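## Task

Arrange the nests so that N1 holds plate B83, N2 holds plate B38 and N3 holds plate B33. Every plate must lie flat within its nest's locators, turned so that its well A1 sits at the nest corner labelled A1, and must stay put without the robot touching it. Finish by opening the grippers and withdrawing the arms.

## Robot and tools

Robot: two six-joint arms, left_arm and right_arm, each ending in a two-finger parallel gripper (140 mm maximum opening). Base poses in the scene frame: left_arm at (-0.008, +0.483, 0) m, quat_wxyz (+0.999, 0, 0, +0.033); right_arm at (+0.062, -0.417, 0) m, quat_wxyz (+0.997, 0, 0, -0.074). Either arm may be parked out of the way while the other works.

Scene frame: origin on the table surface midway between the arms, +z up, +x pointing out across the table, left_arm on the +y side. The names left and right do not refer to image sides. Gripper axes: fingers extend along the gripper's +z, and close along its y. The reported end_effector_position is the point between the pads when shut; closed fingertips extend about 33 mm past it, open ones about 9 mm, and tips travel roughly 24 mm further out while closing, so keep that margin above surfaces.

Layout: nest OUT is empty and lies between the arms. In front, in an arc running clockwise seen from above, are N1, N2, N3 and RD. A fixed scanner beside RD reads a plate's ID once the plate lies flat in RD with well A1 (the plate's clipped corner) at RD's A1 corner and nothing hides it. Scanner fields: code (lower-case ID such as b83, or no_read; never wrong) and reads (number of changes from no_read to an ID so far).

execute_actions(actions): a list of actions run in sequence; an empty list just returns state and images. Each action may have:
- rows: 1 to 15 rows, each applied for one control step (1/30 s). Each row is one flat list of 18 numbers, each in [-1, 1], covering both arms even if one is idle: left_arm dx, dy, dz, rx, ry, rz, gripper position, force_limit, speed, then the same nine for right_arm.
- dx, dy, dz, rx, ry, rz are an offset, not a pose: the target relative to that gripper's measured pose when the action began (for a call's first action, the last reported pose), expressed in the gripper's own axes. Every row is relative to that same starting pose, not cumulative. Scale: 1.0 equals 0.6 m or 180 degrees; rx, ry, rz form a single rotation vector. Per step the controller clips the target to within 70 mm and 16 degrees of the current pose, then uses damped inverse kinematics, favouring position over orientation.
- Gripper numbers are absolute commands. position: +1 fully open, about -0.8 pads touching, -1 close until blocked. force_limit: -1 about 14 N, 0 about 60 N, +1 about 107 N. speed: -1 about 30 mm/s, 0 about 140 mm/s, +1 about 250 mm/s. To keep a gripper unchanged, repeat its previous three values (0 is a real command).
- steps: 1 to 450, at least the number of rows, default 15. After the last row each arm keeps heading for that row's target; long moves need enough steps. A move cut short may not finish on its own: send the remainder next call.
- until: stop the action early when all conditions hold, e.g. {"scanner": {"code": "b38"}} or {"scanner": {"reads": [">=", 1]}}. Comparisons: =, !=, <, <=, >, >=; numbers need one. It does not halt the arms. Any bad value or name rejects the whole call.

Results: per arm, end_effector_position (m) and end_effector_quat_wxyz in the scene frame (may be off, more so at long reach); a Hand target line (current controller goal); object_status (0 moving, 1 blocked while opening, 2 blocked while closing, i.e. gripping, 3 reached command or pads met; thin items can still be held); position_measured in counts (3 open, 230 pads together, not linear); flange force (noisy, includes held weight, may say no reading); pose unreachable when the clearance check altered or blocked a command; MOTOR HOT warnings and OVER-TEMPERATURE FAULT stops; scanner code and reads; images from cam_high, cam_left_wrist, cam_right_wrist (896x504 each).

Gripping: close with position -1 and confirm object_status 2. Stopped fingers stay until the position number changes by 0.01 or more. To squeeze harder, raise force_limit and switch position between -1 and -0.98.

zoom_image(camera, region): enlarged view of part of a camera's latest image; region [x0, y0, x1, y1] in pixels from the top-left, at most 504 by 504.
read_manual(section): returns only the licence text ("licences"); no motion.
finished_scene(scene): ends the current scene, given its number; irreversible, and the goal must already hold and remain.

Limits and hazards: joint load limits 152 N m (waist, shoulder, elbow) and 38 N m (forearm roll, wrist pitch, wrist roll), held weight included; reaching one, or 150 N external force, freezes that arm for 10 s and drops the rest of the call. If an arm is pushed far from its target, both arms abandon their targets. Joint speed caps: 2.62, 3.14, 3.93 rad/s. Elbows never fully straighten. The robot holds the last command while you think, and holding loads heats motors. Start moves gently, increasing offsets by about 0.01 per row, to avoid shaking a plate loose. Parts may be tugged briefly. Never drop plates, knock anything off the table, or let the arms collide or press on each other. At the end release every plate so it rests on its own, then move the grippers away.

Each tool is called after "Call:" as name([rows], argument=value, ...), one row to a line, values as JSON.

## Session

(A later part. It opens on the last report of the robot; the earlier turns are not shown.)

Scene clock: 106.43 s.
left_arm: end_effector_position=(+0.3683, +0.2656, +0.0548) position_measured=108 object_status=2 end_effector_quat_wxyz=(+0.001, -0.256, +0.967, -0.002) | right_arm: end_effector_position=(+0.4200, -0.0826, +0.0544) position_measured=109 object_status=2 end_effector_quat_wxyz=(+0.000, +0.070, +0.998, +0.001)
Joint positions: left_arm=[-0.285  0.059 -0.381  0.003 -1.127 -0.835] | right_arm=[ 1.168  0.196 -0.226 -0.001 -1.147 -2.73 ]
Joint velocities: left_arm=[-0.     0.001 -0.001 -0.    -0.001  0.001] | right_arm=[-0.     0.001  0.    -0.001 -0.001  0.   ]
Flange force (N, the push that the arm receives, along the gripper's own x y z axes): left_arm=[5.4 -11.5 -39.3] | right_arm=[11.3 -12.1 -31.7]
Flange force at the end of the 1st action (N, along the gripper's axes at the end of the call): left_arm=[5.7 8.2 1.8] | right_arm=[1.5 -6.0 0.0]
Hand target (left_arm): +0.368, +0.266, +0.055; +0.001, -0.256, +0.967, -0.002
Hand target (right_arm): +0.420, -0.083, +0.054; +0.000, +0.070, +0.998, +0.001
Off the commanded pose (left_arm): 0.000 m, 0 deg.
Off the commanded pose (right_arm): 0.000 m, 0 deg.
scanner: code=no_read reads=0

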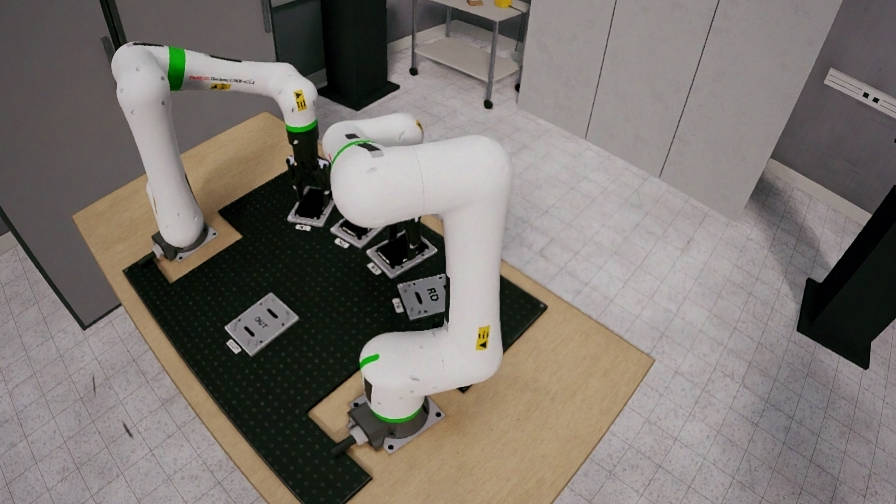

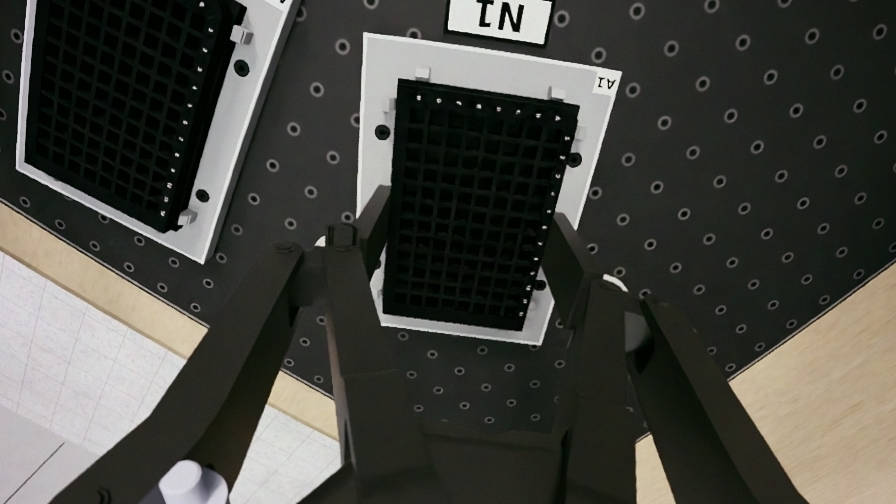

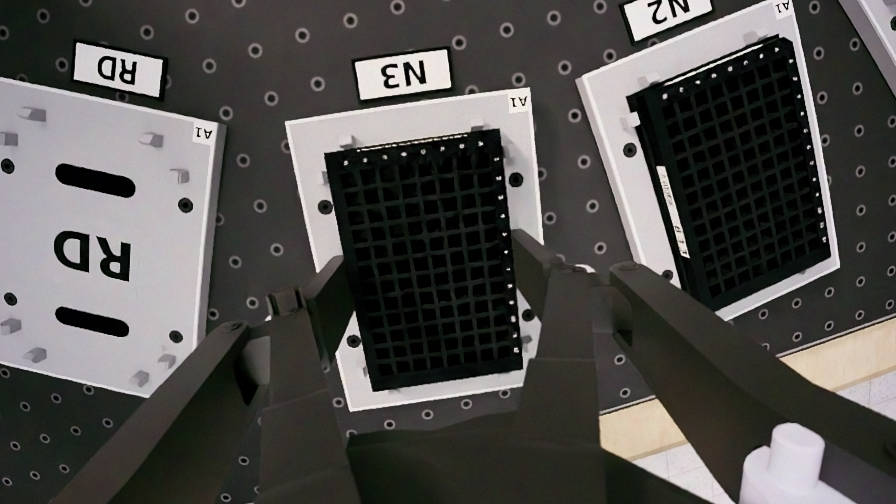

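Call:
execute_actions([
  {"rows":[[0,0,-0.002,0,0,0,-0.98,0.3,-0.7,0,0,-0.002,0,0,0,-0.98,0.3,-0.7]],"steps":10},
  {"rows":[[0,0,-0.005,0,0,0,-0.98,0.3,-0.7,0,0,-0.005,0,0,0,-0.98,0.3,-0.7],[0,0,-0.01,0,0,0,-0.98,0.3,-0.7,0,0,-0.01,0,0,0,-0.98,0.3,-0.7],[0,0,-0.016,0,0,0,-0.98,0.3,-0.7,0,0,-0.016,0,0,0,-0.98,0.3,-0.7],[0,0,-0.023,0,0,0,-0.98,0.3,-0.7,0,0,-0.023,0,0,0,-0.98,0.3,-0.7]],"steps":16},
])

Call:
zoom_image(camera="cam_right_wrist", region=[260,60,600,420])

Call:
zoom_image(camera="cam_left_wrist", region=[320,10,660,370])

Scene clock: 116.20 s.
left_arm: end_effector_position=(+0.3682, +0.2656, +0.0698) position_measured=111 object_status=2 end_effector_quat_wxyz=(+0.001, -0.256, +0.967, -0.002) | right_arm: end_effector_position=(+0.4199, -0.0826, +0.0692) position_measured=110 object_status=2 end_effector_quat_wxyz=(-0.000, +0.070, +0.998, +0.001)
Joint positions: left_arm=[-0.285  0.043 -0.36   0.002 -1.164 -0.835] | right_arm=[ 1.168  0.182 -0.205 -0.001 -1.182 -2.73 ]
Joint velocities: left_arm=[-0.     0.001  0.    -0.     0.001  0.001] | right_arm=[-0.001  0.001  0.    -0.002 -0.001 -0.   ]
Flange force (N, the push that the arm receives, along the gripper's own x y z axes): left_arm=[3.6 3.9 -0.4] | right_arm=[5.7 -9.5 -0.9]
Flange force at the end of the 1st action (N, along the gripper's axes at the end of the call): left_arm=[3.8 -18.8 7.7] | right_arm=[3.1 -7.7 0.6]
Hand target (left_arm): +0.368, +0.266, +0.070; +0.001, -0.256, +0.967, -0.002
Hand target (right_arm): +0.420, -0.083, +0.069; -0.000, +0.070, +0.998, +0.001
Off the commanded pose (left_arm): 0.000 m, 0 deg.
Off the commanded pose (right_arm): 0.000 m, 0 deg.
scanner: code=no_read reads=0

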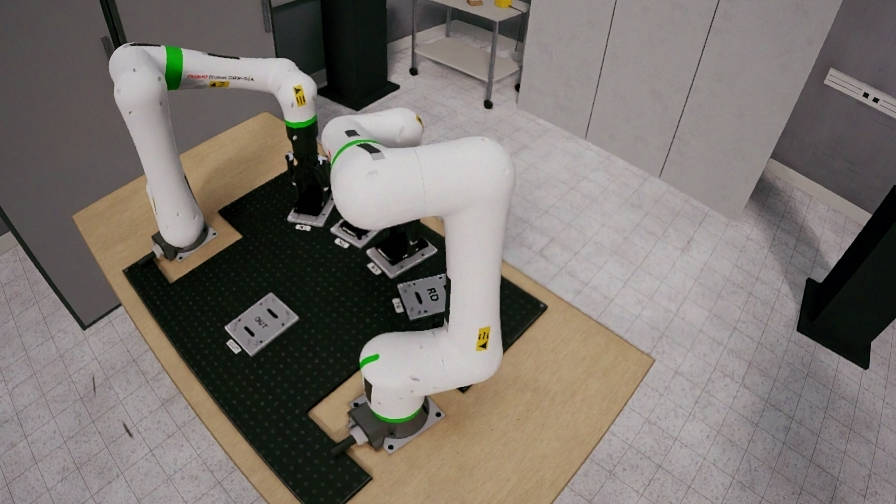

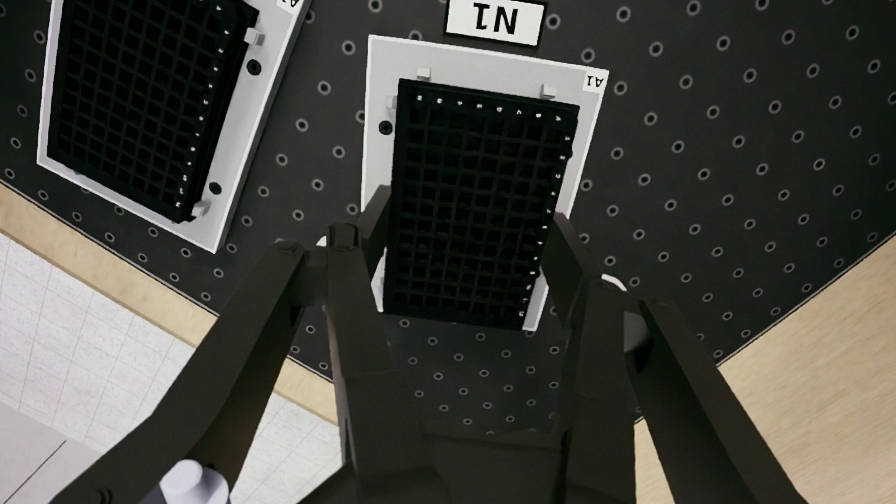

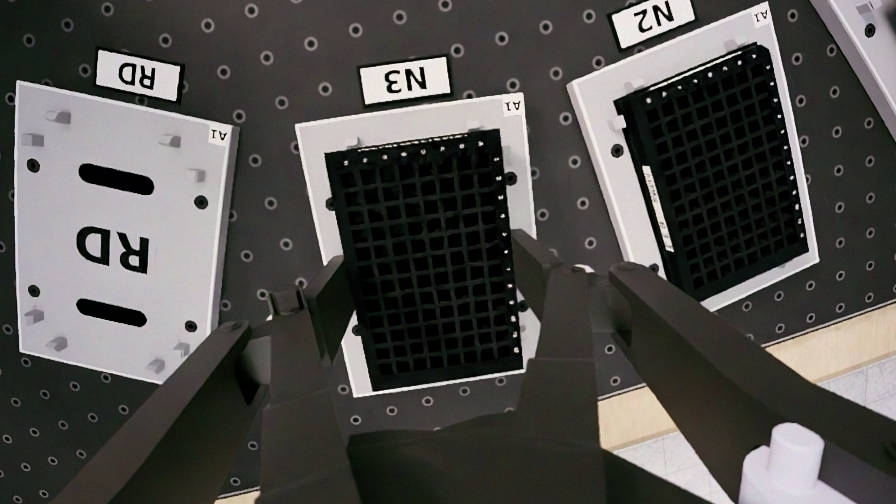

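Region (260, 60, 600, 420) of cam_right_wrist's 896x504 image, scaled by 1.400, with more detail than that image has.

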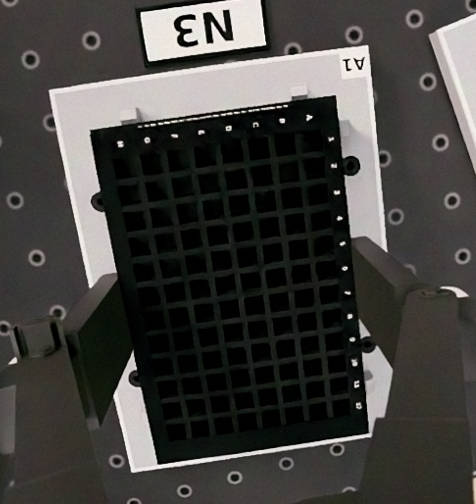

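Region (320, 10, 660, 370) of cam_left_wrist's 896x504 image, scaled by 1.400, with more detail than that image has.

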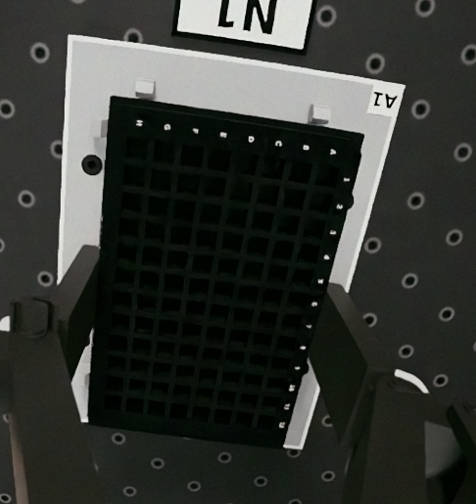

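Call:
execute_actions([
  {"rows":[[0,0,-0.01,0,0,0,-0.98,0.3,-0.7,0,0,-0.01,0,0,0,-0.98,0.3,-0.7],[0,0.005,-0.025,0,0,0,-0.98,0.3,-0.7,0,0,-0.02,0,0,0,-0.98,0.3,-0.7],[-0.01,0.02,-0.04,0,0,0,-0.98,0.3,-0.7,0,0,-0.03,0,0,0,-0.98,0.3,-0.7],[-0.02,0.04,-0.06,0,0,0,-0.98,0.3,-0.7,0,0,-0.045,0,0,0,-0.98,0.3,-0.7],[-0.03,0.06,-0.06,0,0,0,-0.98,0.3,-0.7,0,0,-0.06,0,0,0,-0.98,0.3,-0.7],[-0.04,0.08,-0.06,0,0,0,-0.98,0.3,-0.7,0,0,-0.06,0,0,0,-0.98,0.3,-0.7],[-0.05,0.1,-0.06,0,0,0,-0.98,0.3,-0.7,0,0,-0.06,0,0,0,-0.98,0.3,-0.7],[-0.249,0.499,-0.08,0,0,0,-0.98,0.3,-0.7,0,0,-0.06,0,0,0,-0.98,0.3,-0.7]],"steps":45},
  {"rows":[[0,0,0,0,0,0,-0.98,0.3,-0.7,0.003,0.01,0,0,0,-0.004,-0.98,0.3,-0.7],[0,0,0,0,0,0,-0.98,0.3,-0.7,0.007,0.025,0,0,0,-0.009,-0.98,0.3,-0.7],[0,0,0,0,0,0,-0.98,0.3,-0.7,0.013,0.045,0,0,0,-0.017,-0.98,0.3,-0.7],[0,0,0,0,0,0,-0.98,0.3,-0.7,0.02,0.07,0,0,0,-0.026,-0.98,0.3,-0.7],[0,0,0,0,0,0,-0.98,0.3,-0.7,0.03,0.1,0,0,0,-0.037,-0.98,0.3,-0.7],[0,0,0,0,0,0,-0.98,0.3,-0.7,0.04,0.13,0,0,0,-0.05,-0.98,0.3,-0.7],[0,0,0,0,0,0,-0.98,0.3,-0.7,0.165,0.562,0,0,0,-0.209,-0.98,0.3,-0.7]],"steps":50},
  {"rows":[[0,0,0,0,0,0,-0.98,0.3,-0.7,0,0,0.015,0,0,0,-0.98,0.3,-0.7],[0,0,0,0,0,0,-0.98,0.3,-0.7,0,0,0.03,0,0,0,-0.98,0.3,-0.7],[0,0,0,0,0,0,-0.98,0.3,-0.7,0,0,0.055,0,0,0,-0.98,0.3,-0.7]],"steps":20},
])

Call:
zoom_image(camera="cam_right_wrist", region=[260,60,600,420])

Scene clock: 133.23 s.
left_arm: end_effector_position=(+0.3497, +0.6002, +0.1173) position_measured=111 object_status=2 end_effector_quat_wxyz=(+0.002, -0.256, +0.967, -0.002) | right_arm: end_effector_position=(+0.3675, +0.2650, +0.0718) position_measured=110 object_status=2 end_effector_quat_wxyz=(+0.000, -0.256, +0.967, +0.001)
Joint positions: left_arm=[ 0.608 -0.151 -0.428  0.006 -1.293 -1.729] | right_arm=[ 1.472  0.846  0.78  -0.    -1.503 -2.378]
Joint velocities: left_arm=[ 0.    -0.001 -0.001 -0.     0.     0.001] | right_arm=[ 0.001 -0.001 -0.001 -0.001  0.001 -0.003]
Flange force (N, the push that the arm receives, along the gripper's own x y z axes): left_arm=[9.0 1.6 3.2] | right_arm=[12.5 -8.8 3.9]
Flange force at the end of the 1st action (N, along the gripper's axes at the end of the call): left_arm=[2.2 -1.0 1.1] | right_arm=[10.0 -3.6 1.7]
Flange force at the end of the 2nd action (N, along the gripper's axes at the end of the call): left_arm=[4.4 -2.4 3.2] | right_arm=[8.9 -8.4 3.2]
Hand target (left_arm): +0.350, +0.600, +0.117; +0.002, -0.256, +0.967, -0.002
Hand target (right_arm): +0.367, +0.265, +0.072; +0.000, -0.256, +0.967, +0.001
Off the commanded pose (left_arm): 0.000 m, 0 deg.
Off the commanded pose (right_arm): 0.000 m, 0 deg.
scanner: code=no_read reads=0

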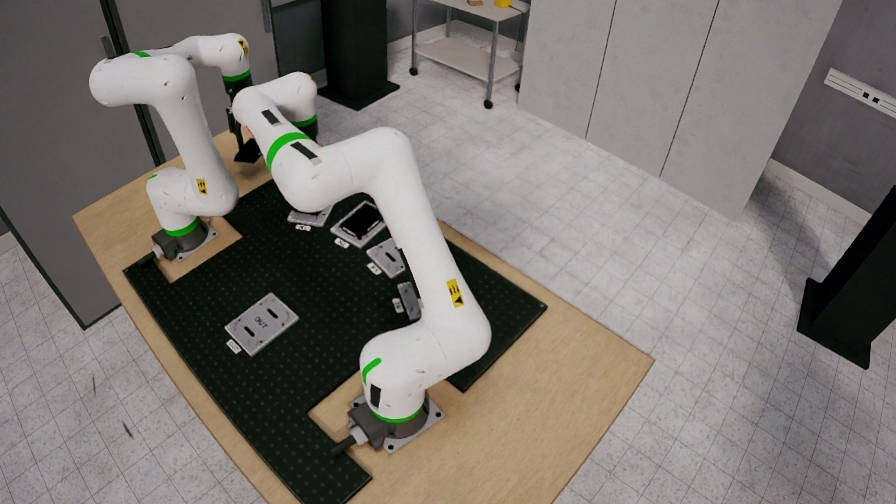

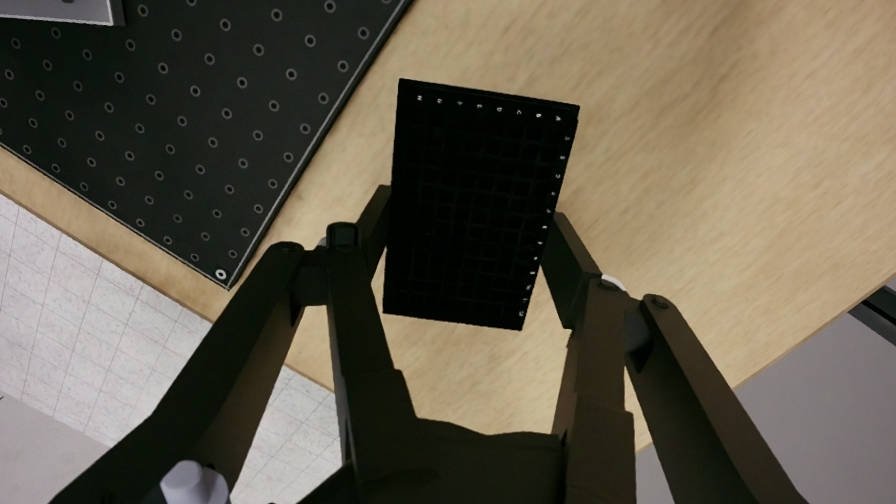

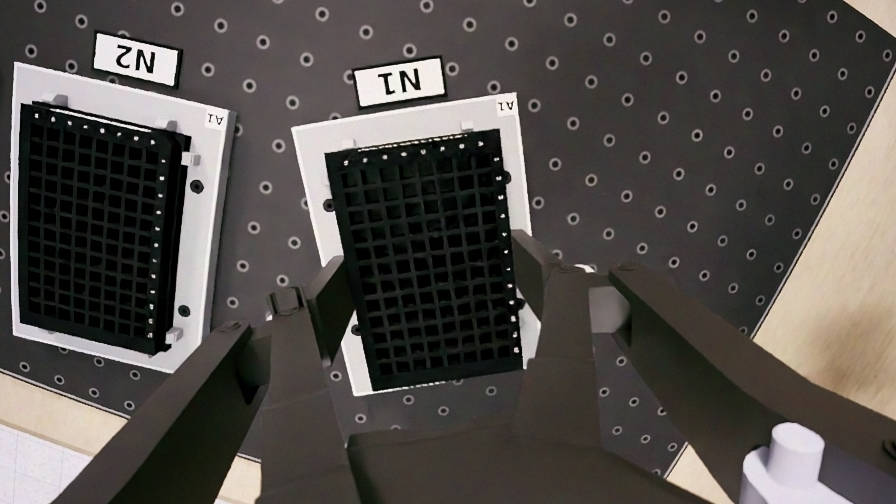

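Region (260, 60, 600, 420) of cam_right_wrist's 896x504 image, scaled by 1.400, with more detail than that image has.

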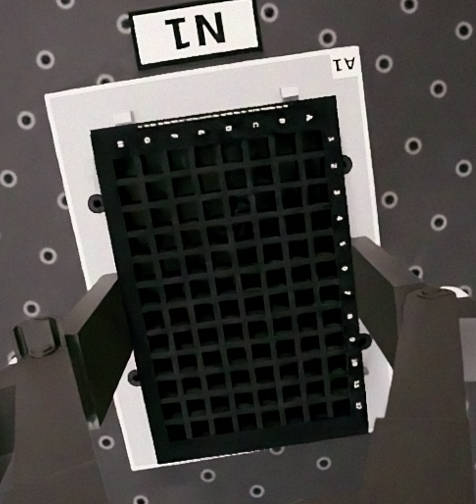

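Call:
execute_actions([
  {"rows":[[0,0,0,0,0,0,-0.98,0.3,-0.7,0,-0.0028,0.0043,0,0,-0.0047,-0.98,0.3,-0.7]],"steps":12},
])

Call:
zoom_image(camera="cam_right_wrist", region=[260,60,600,420])

Scene clock: 137.00 s.
left_arm: end_effector_position=(+0.3497, +0.6002, +0.1173) position_measured=111 object_status=2 end_effector_quat_wxyz=(+0.002, -0.256, +0.967, -0.002) | right_arm: end_effector_position=(+0.3683, +0.2635, +0.0692) position_measured=110 object_status=2 end_effector_quat_wxyz=(+0.000, -0.263, +0.965, +0.000)
Joint positions: left_arm=[ 0.608 -0.151 -0.428  0.006 -1.293 -1.729] | right_arm=[ 1.471  0.843  0.769 -0.    -1.495 -2.361]
Joint velocities: left_arm=[-0.    -0.001 -0.001 -0.    -0.    -0.001] | right_arm=[-0.001  0.001  0.     0.001  0.    -0.   ]
Flange force (N, the push that the arm receives, along the gripper's own x y z axes): left_arm=[4.5 -1.2 2.6] | right_arm=[8.2 -5.9 3.0]
Hand target (left_arm): +0.350, +0.600, +0.117; +0.002, -0.256, +0.967, -0.002
Hand target (right_arm): +0.368, +0.264, +0.069; +0.000, -0.263, +0.965, +0.001
Off the commanded pose (left_arm): 0.000 m, 0 deg.
Off the commanded pose (right_arm): 0.000 m, 0 deg.
scanner: code=no_read reads=0

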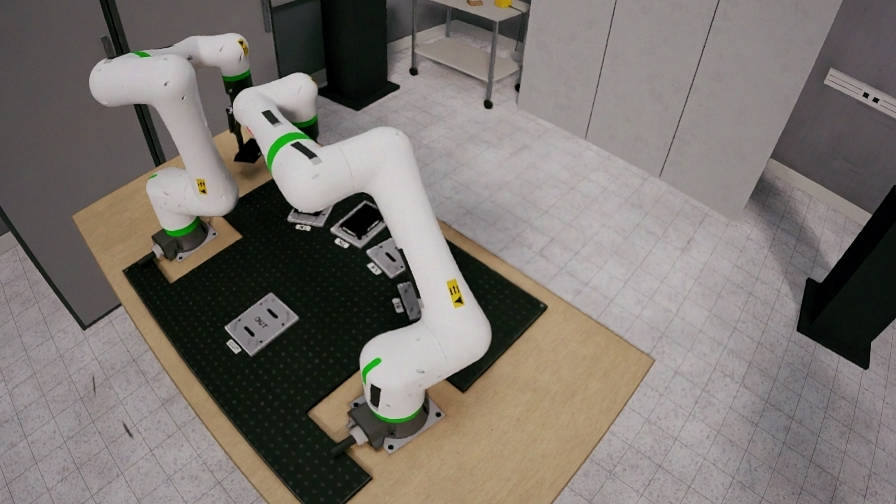

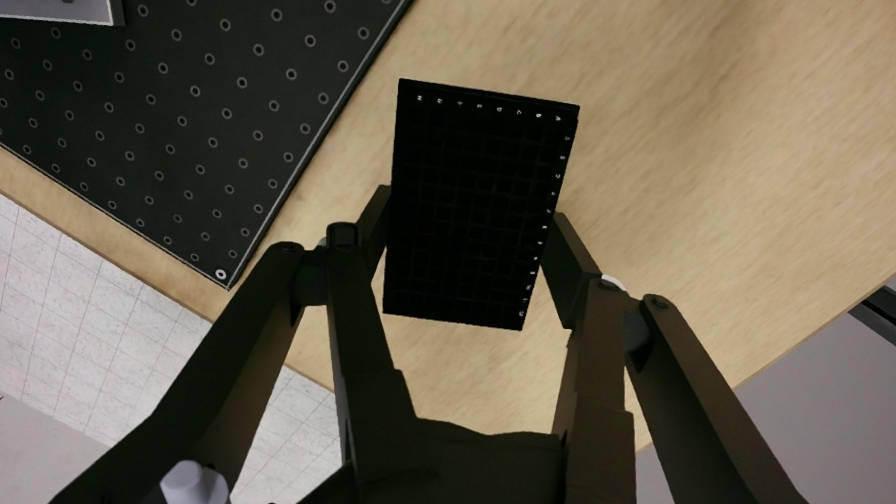

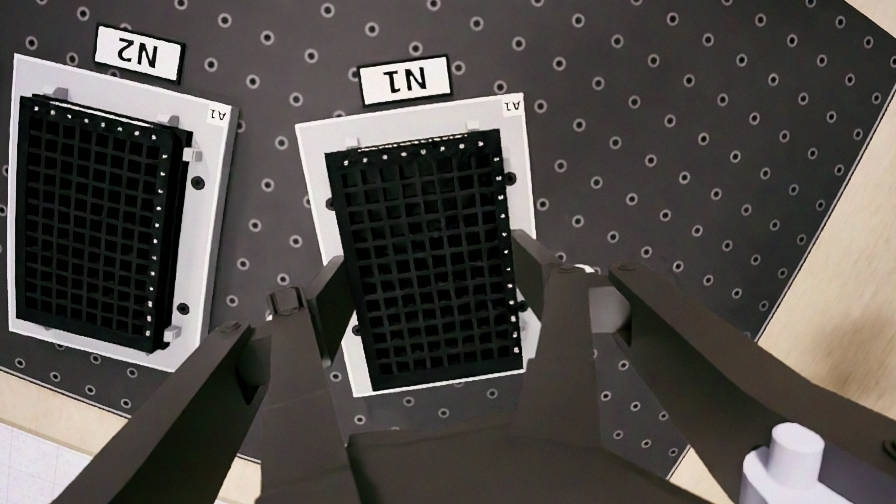

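Region (260, 60, 600, 420) of cam_right_wrist's 896x504 image, scaled by 1.400, with more detail than that image has.

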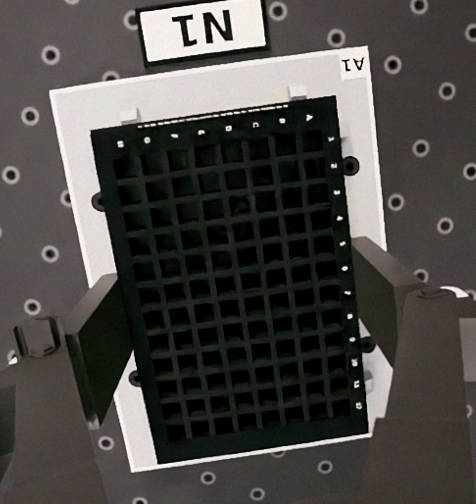

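Matches. Lower slowly to ~0.0555.

Call:
execute_actions([
  {"rows":[[0,0,0,0,0,0,-0.98,0.3,-0.7,0,0,0.003,0,0,0,-0.98,0.3,-0.7],[0,0,0,0,0,0,-0.98,0.3,-0.7,0,0,0.006,0,0,0,-0.98,0.3,-0.7],[0,0,0,0,0,0,-0.98,0.3,-0.7,0,0,0.009,0,0,0,-0.98,0.3,-0.7],[0,0,0,0,0,0,-0.98,0.3,-0.7,0,0,0.012,0,0,0,-0.98,0.3,-0.7],[0,0,0,0,0,0,-0.98,0.3,-0.7,0,0,0.015,0,0,0,-0.98,0.3,-0.7],[0,0,0,0,0,0,-0.98,0.3,-0.7,0,0,0.018,0,0,0,-0.98,0.3,-0.7],[0,0,0,0,0,0,-0.98,0.3,-0.7,0,0,0.021,0,0,0,-0.98,0.3,-0.7]],"steps":16},
  {"rows":[[0,0,0,0,0,0,-0.98,0.3,-0.7,0,0,0.002,0,0,0,-0.98,0.3,-0.7]],"steps":8},
])

Scene clock: 142.33 s.
left_arm: end_effector_position=(+0.3497, +0.6002, +0.1173) position_measured=111 object_status=2 end_effector_quat_wxyz=(+0.002, -0.256, +0.967, -0.002) | right_arm: end_effector_position=(+0.3683, +0.2635, +0.0554) position_measured=110 object_status=2 end_effector_quat_wxyz=(+0.000, -0.263, +0.965, +0.001)
Joint positions: left_arm=[ 0.608 -0.151 -0.428  0.006 -1.293 -1.729] | right_arm=[ 1.471  0.847  0.744 -0.    -1.466 -2.361]
Joint velocities: left_arm=[ 0.     0.    -0.001  0.     0.     0.001] | right_arm=[-0.  0. -0. -0.  0.  0.]
Flange force (N, the push that the arm receives, along the gripper's own x y z axes): left_arm=[6.3 -0.7 3.2] | right_arm=[8.7 -6.8 2.1]
Flange force at the end of the 1st action (N, along the gripper's axes at the end of the call): left_arm=[4.9 1.6 2.4] | right_arm=[10.0 -7.2 2.7]
Hand target (left_arm): +0.350, +0.600, +0.117; +0.002, -0.256, +0.967, -0.002
Hand target (right_arm): +0.368, +0.264, +0.055; +0.000, -0.263, +0.965, +0.000
Off the commanded pose (left_arm): 0.000 m, 0 deg.
Off the commanded pose (right_arm): 0.000 m, 0 deg.
scanner: code=no_read reads=0

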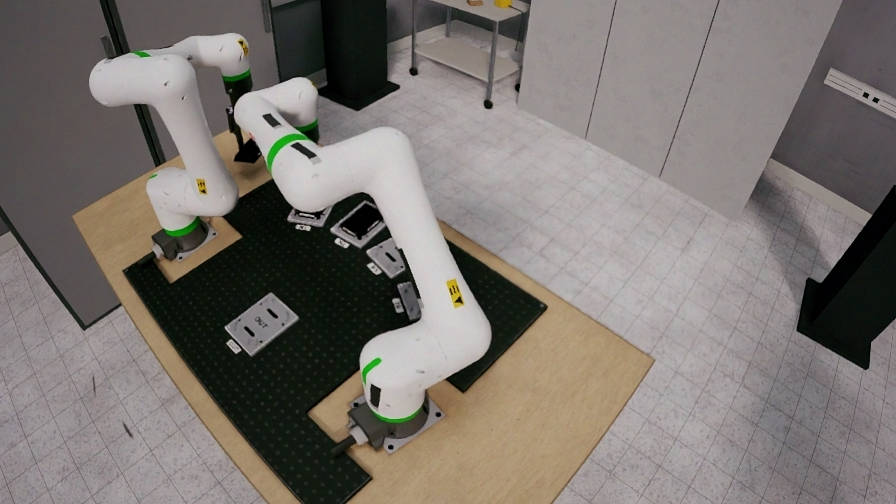

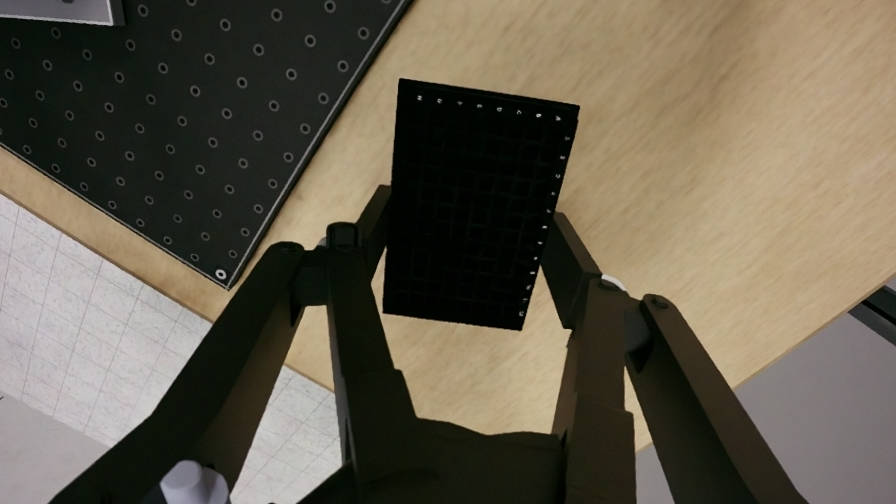

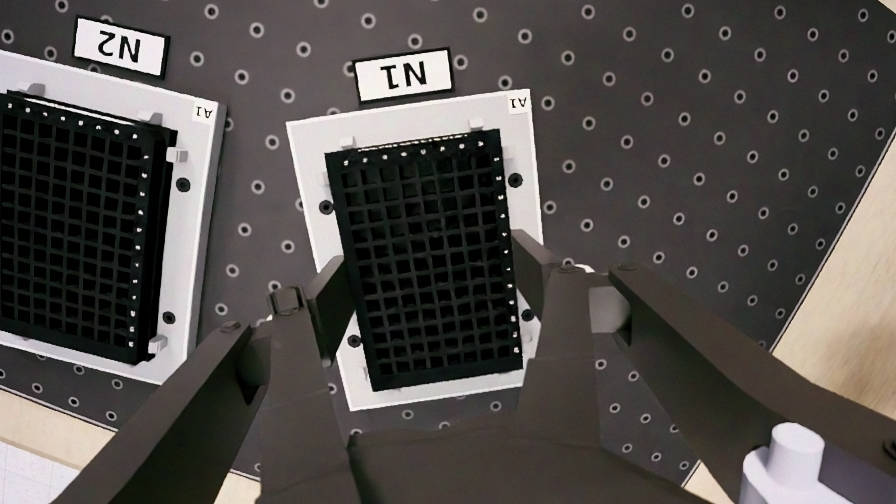

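Call:
execute_actions([
  {"rows":[[0,0,0,0,0,0,-0.98,0.3,-0.7,0,0,0.0012,0,0,0,-0.98,0.3,-0.7]],"steps":7},
  {"rows":[[0,0,0,0,0,0,-0.98,0.3,-0.7,0,0,0,0,0,0,0.55,0,-0.3]],"steps":12},
  {"rows":[[0,0,0,0,0,0,-0.98,0.3,-0.7,0,0,-0.0242,0,0,0,0.55,0,-0.3]],"steps":12},
  {"rows":[[0,0,0,0,0,0,-0.98,0.3,-0.7,0.067,-0.3,0,0,0,0.125,0.55,0,-0.3]],"steps":32},
])

Call:
zoom_image(camera="cam_right_wrist", region=[260,60,600,420])

Scene clock: 153.90 s.
left_arm: end_effector_position=(+0.3497, +0.6002, +0.1173) position_measured=111 object_status=2 end_effector_quat_wxyz=(+0.002, -0.256, +0.967, -0.002) | right_arm: end_effector_position=(+0.4256, +0.0881, +0.0693) position_measured=59 object_status=3 end_effector_quat_wxyz=(+0.000, -0.070, +0.998, +0.000)
Joint positions: left_arm=[ 0.608 -0.151 -0.428  0.006 -1.293 -1.729] | right_arm=[ 1.305  0.498  0.216 -0.    -1.289 -2.588]
Joint velocities: left_arm=[ 0.    -0.001 -0.    -0.     0.001  0.001] | right_arm=[-0.    -0.    -0.     0.001 -0.001 -0.   ]
Flange force (N, the push that the arm receives, along the gripper's own x y z axes): left_arm=[4.5 0.0 2.4] | right_arm=[5.6 -5.0 1.0]
Flange force at the end of the 1st action (N, along the gripper's axes at the end of the call): left_arm=[4.3 0.9 1.0] | right_arm=[8.7 -13.6 -8.0]
Flange force at the end of the 2nd action (N, along the gripper's axes at the end of the call): left_arm=[5.3 1.4 1.7] | right_arm=[4.1 -7.0 2.0]
Flange force at the end of the 3rd action (N, along the gripper's axes at the end of the call): left_arm=[5.8 1.8 2.2] | right_arm=[6.6 -9.8 1.8]
Hand target (left_arm): +0.350, +0.600, +0.117; +0.002, -0.256, +0.967, -0.002
Hand target (right_arm): +0.426, +0.088, +0.069; +0.000, -0.070, +0.998, +0.000
Off the commanded pose (left_arm): 0.000 m, 0 deg.
Off the commanded pose (right_arm): 0.001 m, 0 deg.
scanner: code=no_read reads=0

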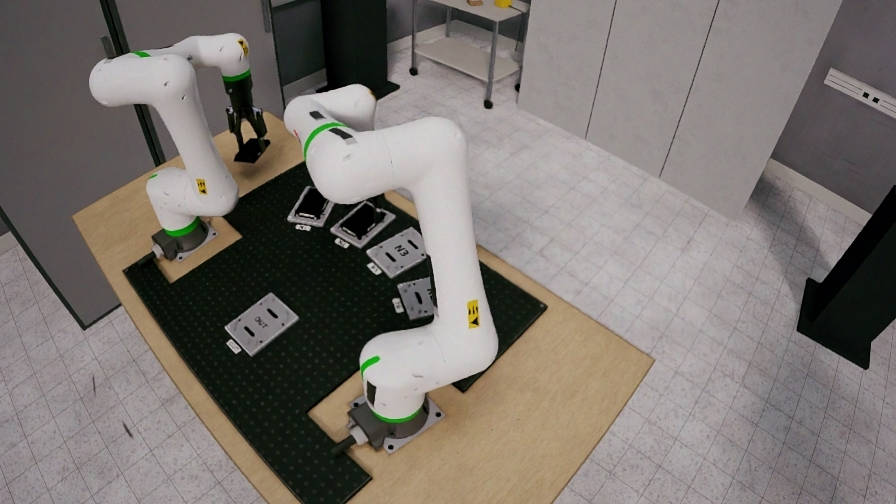

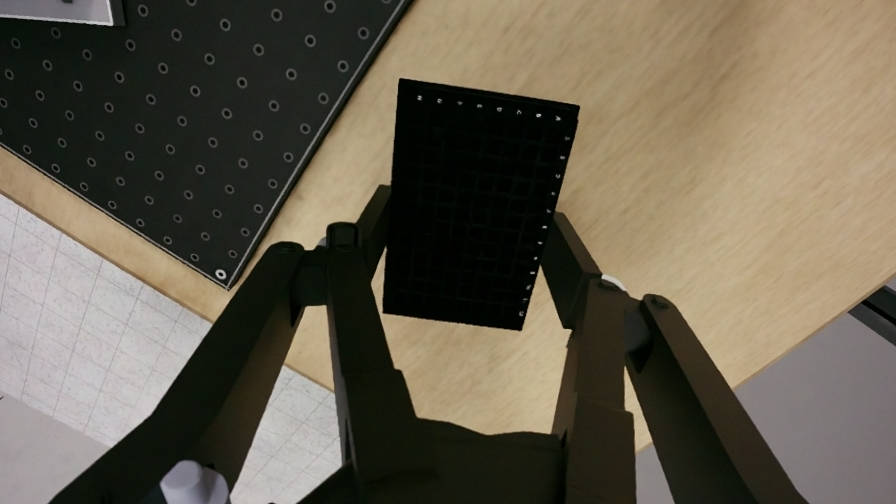

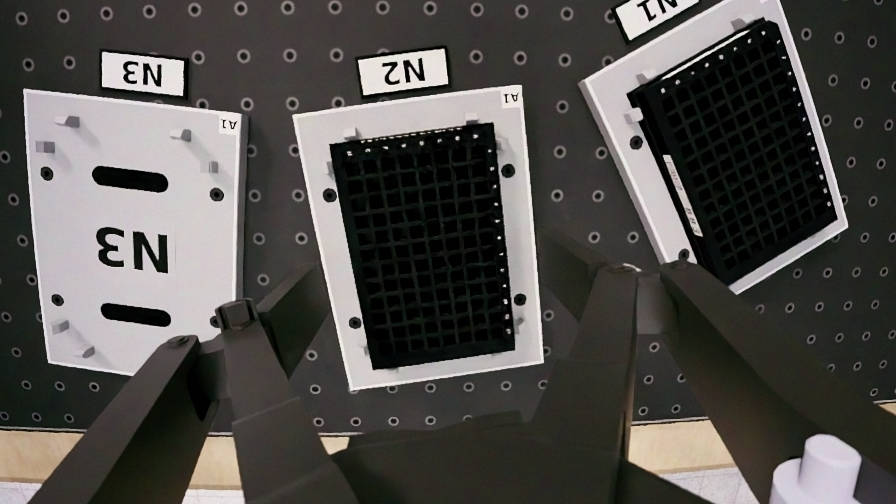

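Region (260, 60, 600, 420) of cam_right_wrist's 896x504 image, scaled by 1.400, with more detail than that image has.

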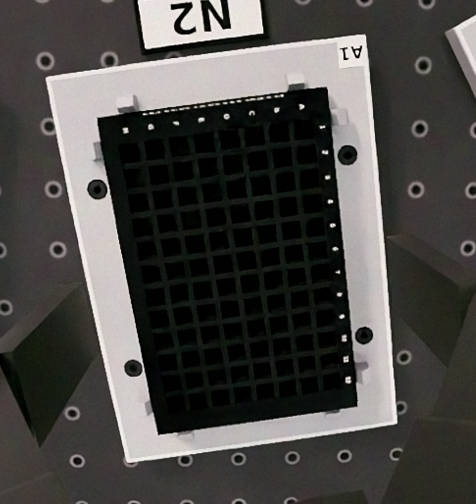

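Call:
execute_actions([
  {"rows":[[0,0,0,0,0,0,-0.98,0.3,-0.7,0.0072,-0.0012,0.008,0,0,0.0017,0.55,0,-0.3],[0,0,0,0,0,0,-0.98,0.3,-0.7,0.0072,-0.0012,0.016,0,0,0.0017,0.55,0,-0.3],[0,0,0,0,0,0,-0.98,0.3,-0.7,0.0072,-0.0012,0.0235,0,0,0.0017,0.55,0,-0.3]],"steps":14},
  {"rows":[[0,0,0,0,0,0,-0.98,0.3,-0.7,0,0,0,0,0,0,-1,0.2,-0.7]],"steps":22},
  {"rows":[[0,0,0,0,0,0,-0.98,0.3,-0.7,0,0,-0.004,0,0,0,-1,0.2,-0.7],[0,0,0,0,0,0,-0.98,0.3,-0.7,0,0,-0.01,0,0,0,-1,0.2,-0.7],[0,0,0,0,0,0,-0.98,0.3,-0.7,0,0,-0.017,0,0,0,-1,0.2,-0.7],[0,0,0,0,0,0,-0.98,0.3,-0.7,0,0,-0.0235,0,0,0,-1,0.2,-0.7]],"steps":14},
])

Call:
zoom_image(camera="cam_right_wrist", region=[260,60,600,420])

Scene clock: 163.10 s.
left_arm: end_effector_position=(+0.3497, +0.6002, +0.1173) position_measured=111 object_status=2 end_effector_quat_wxyz=(+0.002, -0.256, +0.967, -0.002) | right_arm: end_effector_position=(+0.4215, +0.0868, +0.0695) position_measured=111 object_status=2 end_effector_quat_wxyz=(+0.000, -0.067, +0.998, +0.001)
Joint positions: left_arm=[ 0.608 -0.151 -0.428  0.006 -1.293 -1.729] | right_arm=[ 1.31   0.489  0.204 -0.    -1.285 -2.599]
Joint velocities: left_arm=[ 0.     0.     0.    -0.    -0.     0.002] | right_arm=[ 0.    -0.    -0.     0.001 -0.     0.   ]
Flange force (N, the push that the arm receives, along the gripper's own x y z axes): left_arm=[4.8 0.5 4.8] | right_arm=[2.9 -6.9 1.9]
Flange force at the end of the 1st action (N, along the gripper's axes at the end of the call): left_arm=[5.9 0.3 1.7] | right_arm=[6.5 -8.7 1.6]
Flange force at the end of the 2nd action (N, along the gripper's axes at the end of the call): left_arm=[5.2 -2.2 1.6] | right_arm=[15.4 -16.5 -49.4]
Hand target (left_arm): +0.350, +0.600, +0.117; +0.002, -0.256, +0.967, -0.002
Hand target (right_arm): +0.422, +0.087, +0.070; +0.000, -0.067, +0.998, +0.001
Off the commanded pose (left_arm): 0.000 m, 0 deg.
Off the commanded pose (right_arm): 0.000 m, 0 deg.
scanner: code=no_read reads=0

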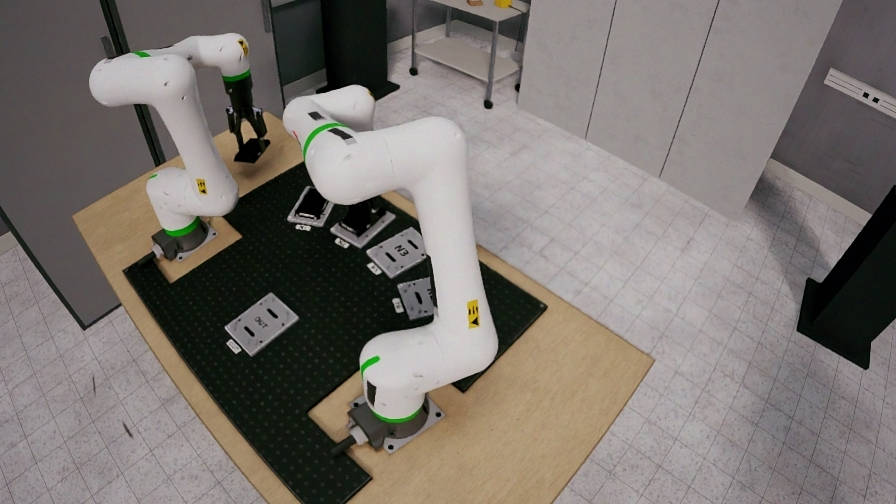

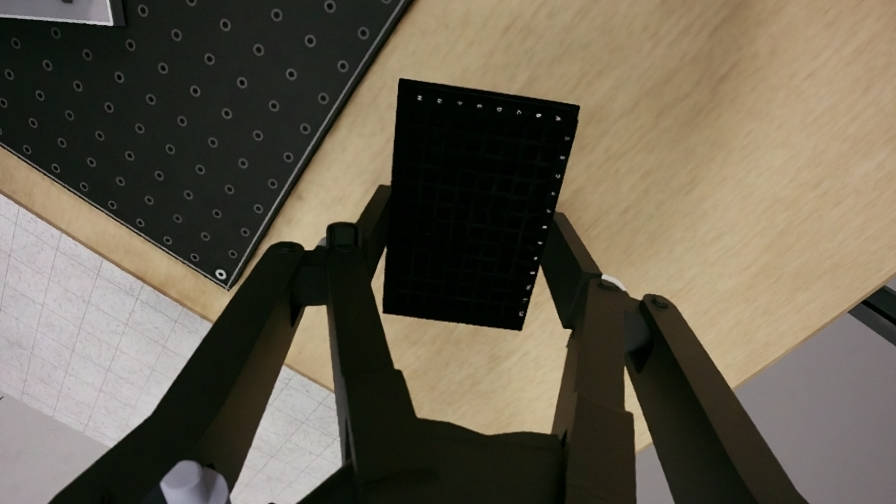

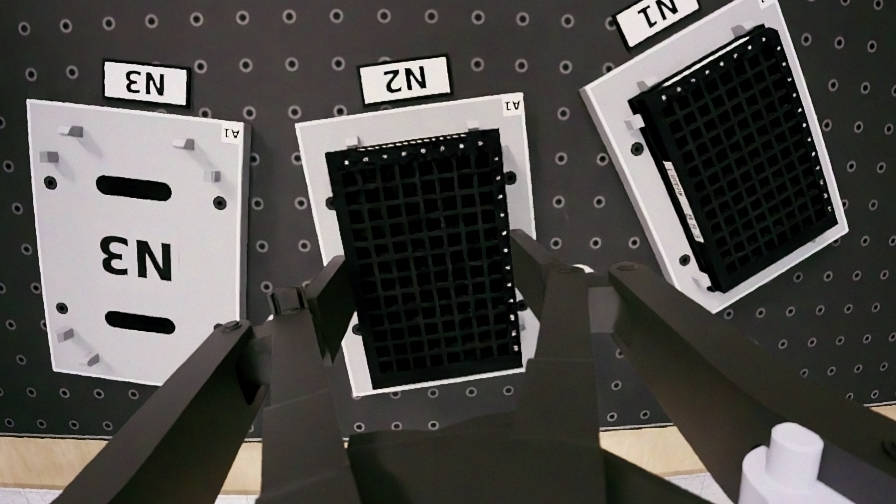

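Region (260, 60, 600, 420) of cam_right_wrist's 896x504 image, scaled by 1.400, with more detail than that image has.

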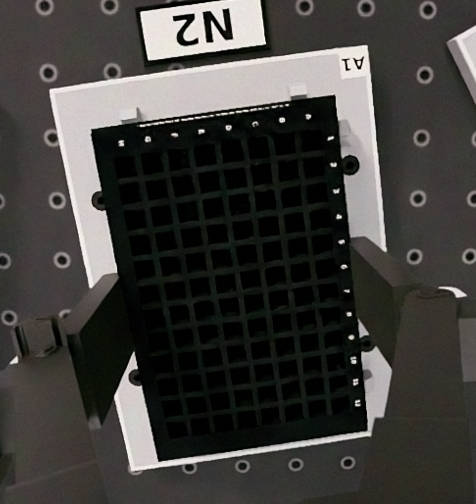

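Call:
execute_actions([
  {"rows":[[0.003,-0.01,0,0,0,0.003,-0.98,0.3,-0.7,0,-0.005,-0.008,0,0,0,-1,0.2,-0.7],[0.007,-0.025,0,0,0,0.006,-0.98,0.3,-0.7,0.002,-0.015,-0.016,0,0,0.005,-1,0.2,-0.7],[0.013,-0.045,0,0,0,0.012,-0.98,0.3,-0.7,0.005,-0.035,-0.02,0,0,0.011,-1,0.2,-0.7],[0.02,-0.07,0,0,0,0.018,-0.98,0.3,-0.7,0.009,-0.06,-0.02,0,0,0.019,-1,0.2,-0.7],[0.03,-0.1,0,0,0,0.025,-0.98,0.3,-0.7,0.013,-0.09,-0.02,0,0,0.028,-1,0.2,-0.7],[0.04,-0.13,0,0,0,0.033,-0.98,0.3,-0.7,0.018,-0.12,-0.02,0,0,0.038,-1,0.2,-0.7],[0.05,-0.16,0,0,0,0.04,-0.98,0.3,-0.7,0.022,-0.15,-0.02,0,0,0.048,-1,0.2,-0.7],[0.146,-0.492,0.02,0,0,0.126,-0.98,0.3,-0.7,0.0402,-0.2795,0,0,0,0.0872,-1,0.2,-0.7]],"steps":42},
])

Call:
zoom_image(camera="cam_right_wrist", region=[260,60,600,420])

Scene clock: 174.30 s.
left_arm: end_effector_position=(+0.4198, +0.3000, +0.1059) position_measured=111 object_status=2 end_effector_quat_wxyz=(+0.002, -0.061, +0.998, -0.002) | right_arm: end_effector_position=(+0.4206, -0.0827, +0.0697) position_measured=111 object_status=2 end_effector_quat_wxyz=(+0.000, +0.070, +0.998, +0.001)
Joint positions: left_arm=[-0.186  0.088 -0.223  0.003 -1.257 -1.33 ] | right_arm=[ 1.167  0.182 -0.204 -0.    -1.184 -2.729]
Joint velocities: left_arm=[-0.     0.001 -0.001 -0.     0.     0.   ] | right_arm=[ 0.001 -0.     0.002 -0.001  0.     0.   ]
Flange force (N, the push that the arm receives, along the gripper's own x y z axes): left_arm=[4.8 2.4 1.0] | right_arm=[2.8 -5.4 -0.1]
Hand target (left_arm): +0.420, +0.300, +0.106; +0.002, -0.061, +0.998, -0.002
Hand target (right_arm): +0.421, -0.083, +0.070; +0.000, +0.070, +0.998, +0.001
Off the commanded pose (left_arm): 0.001 m, 0 deg.
Off the commanded pose (right_arm): 0.001 m, 0 deg.
scanner: code=no_read reads=0

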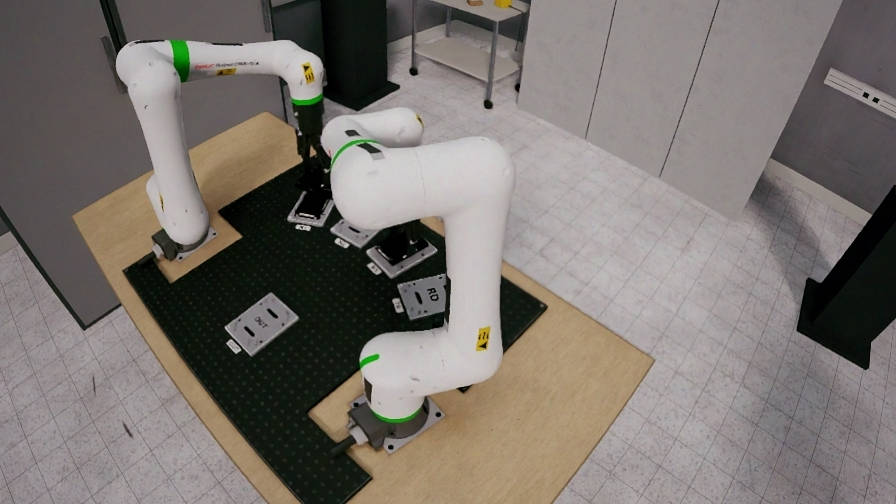

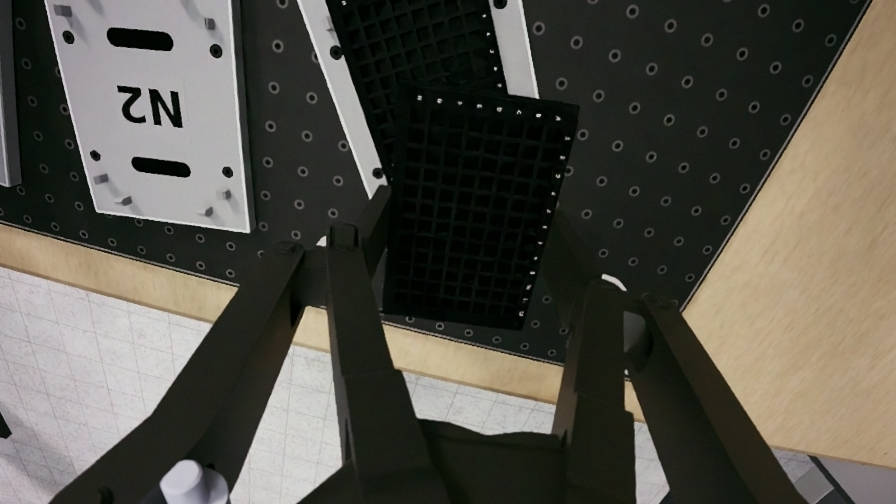

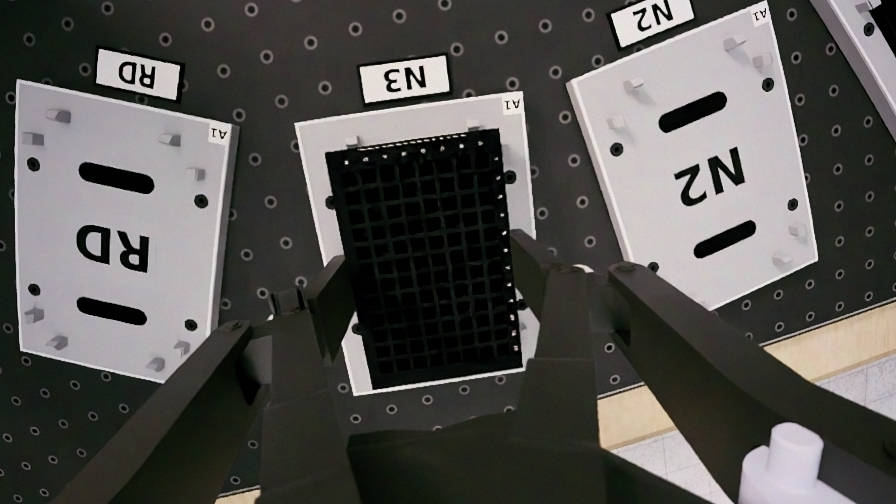

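Region (260, 60, 600, 420) of cam_right_wrist's 896x504 image, scaled by 1.400, with more detail than that image has.

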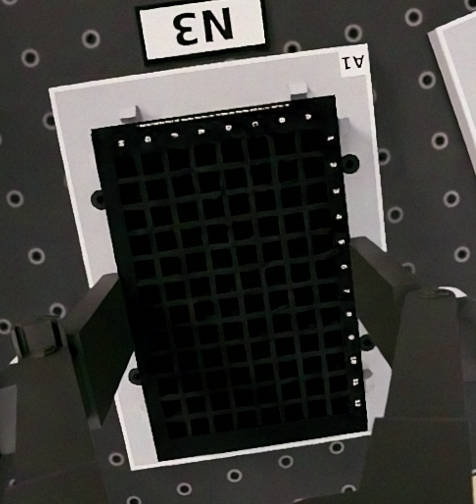

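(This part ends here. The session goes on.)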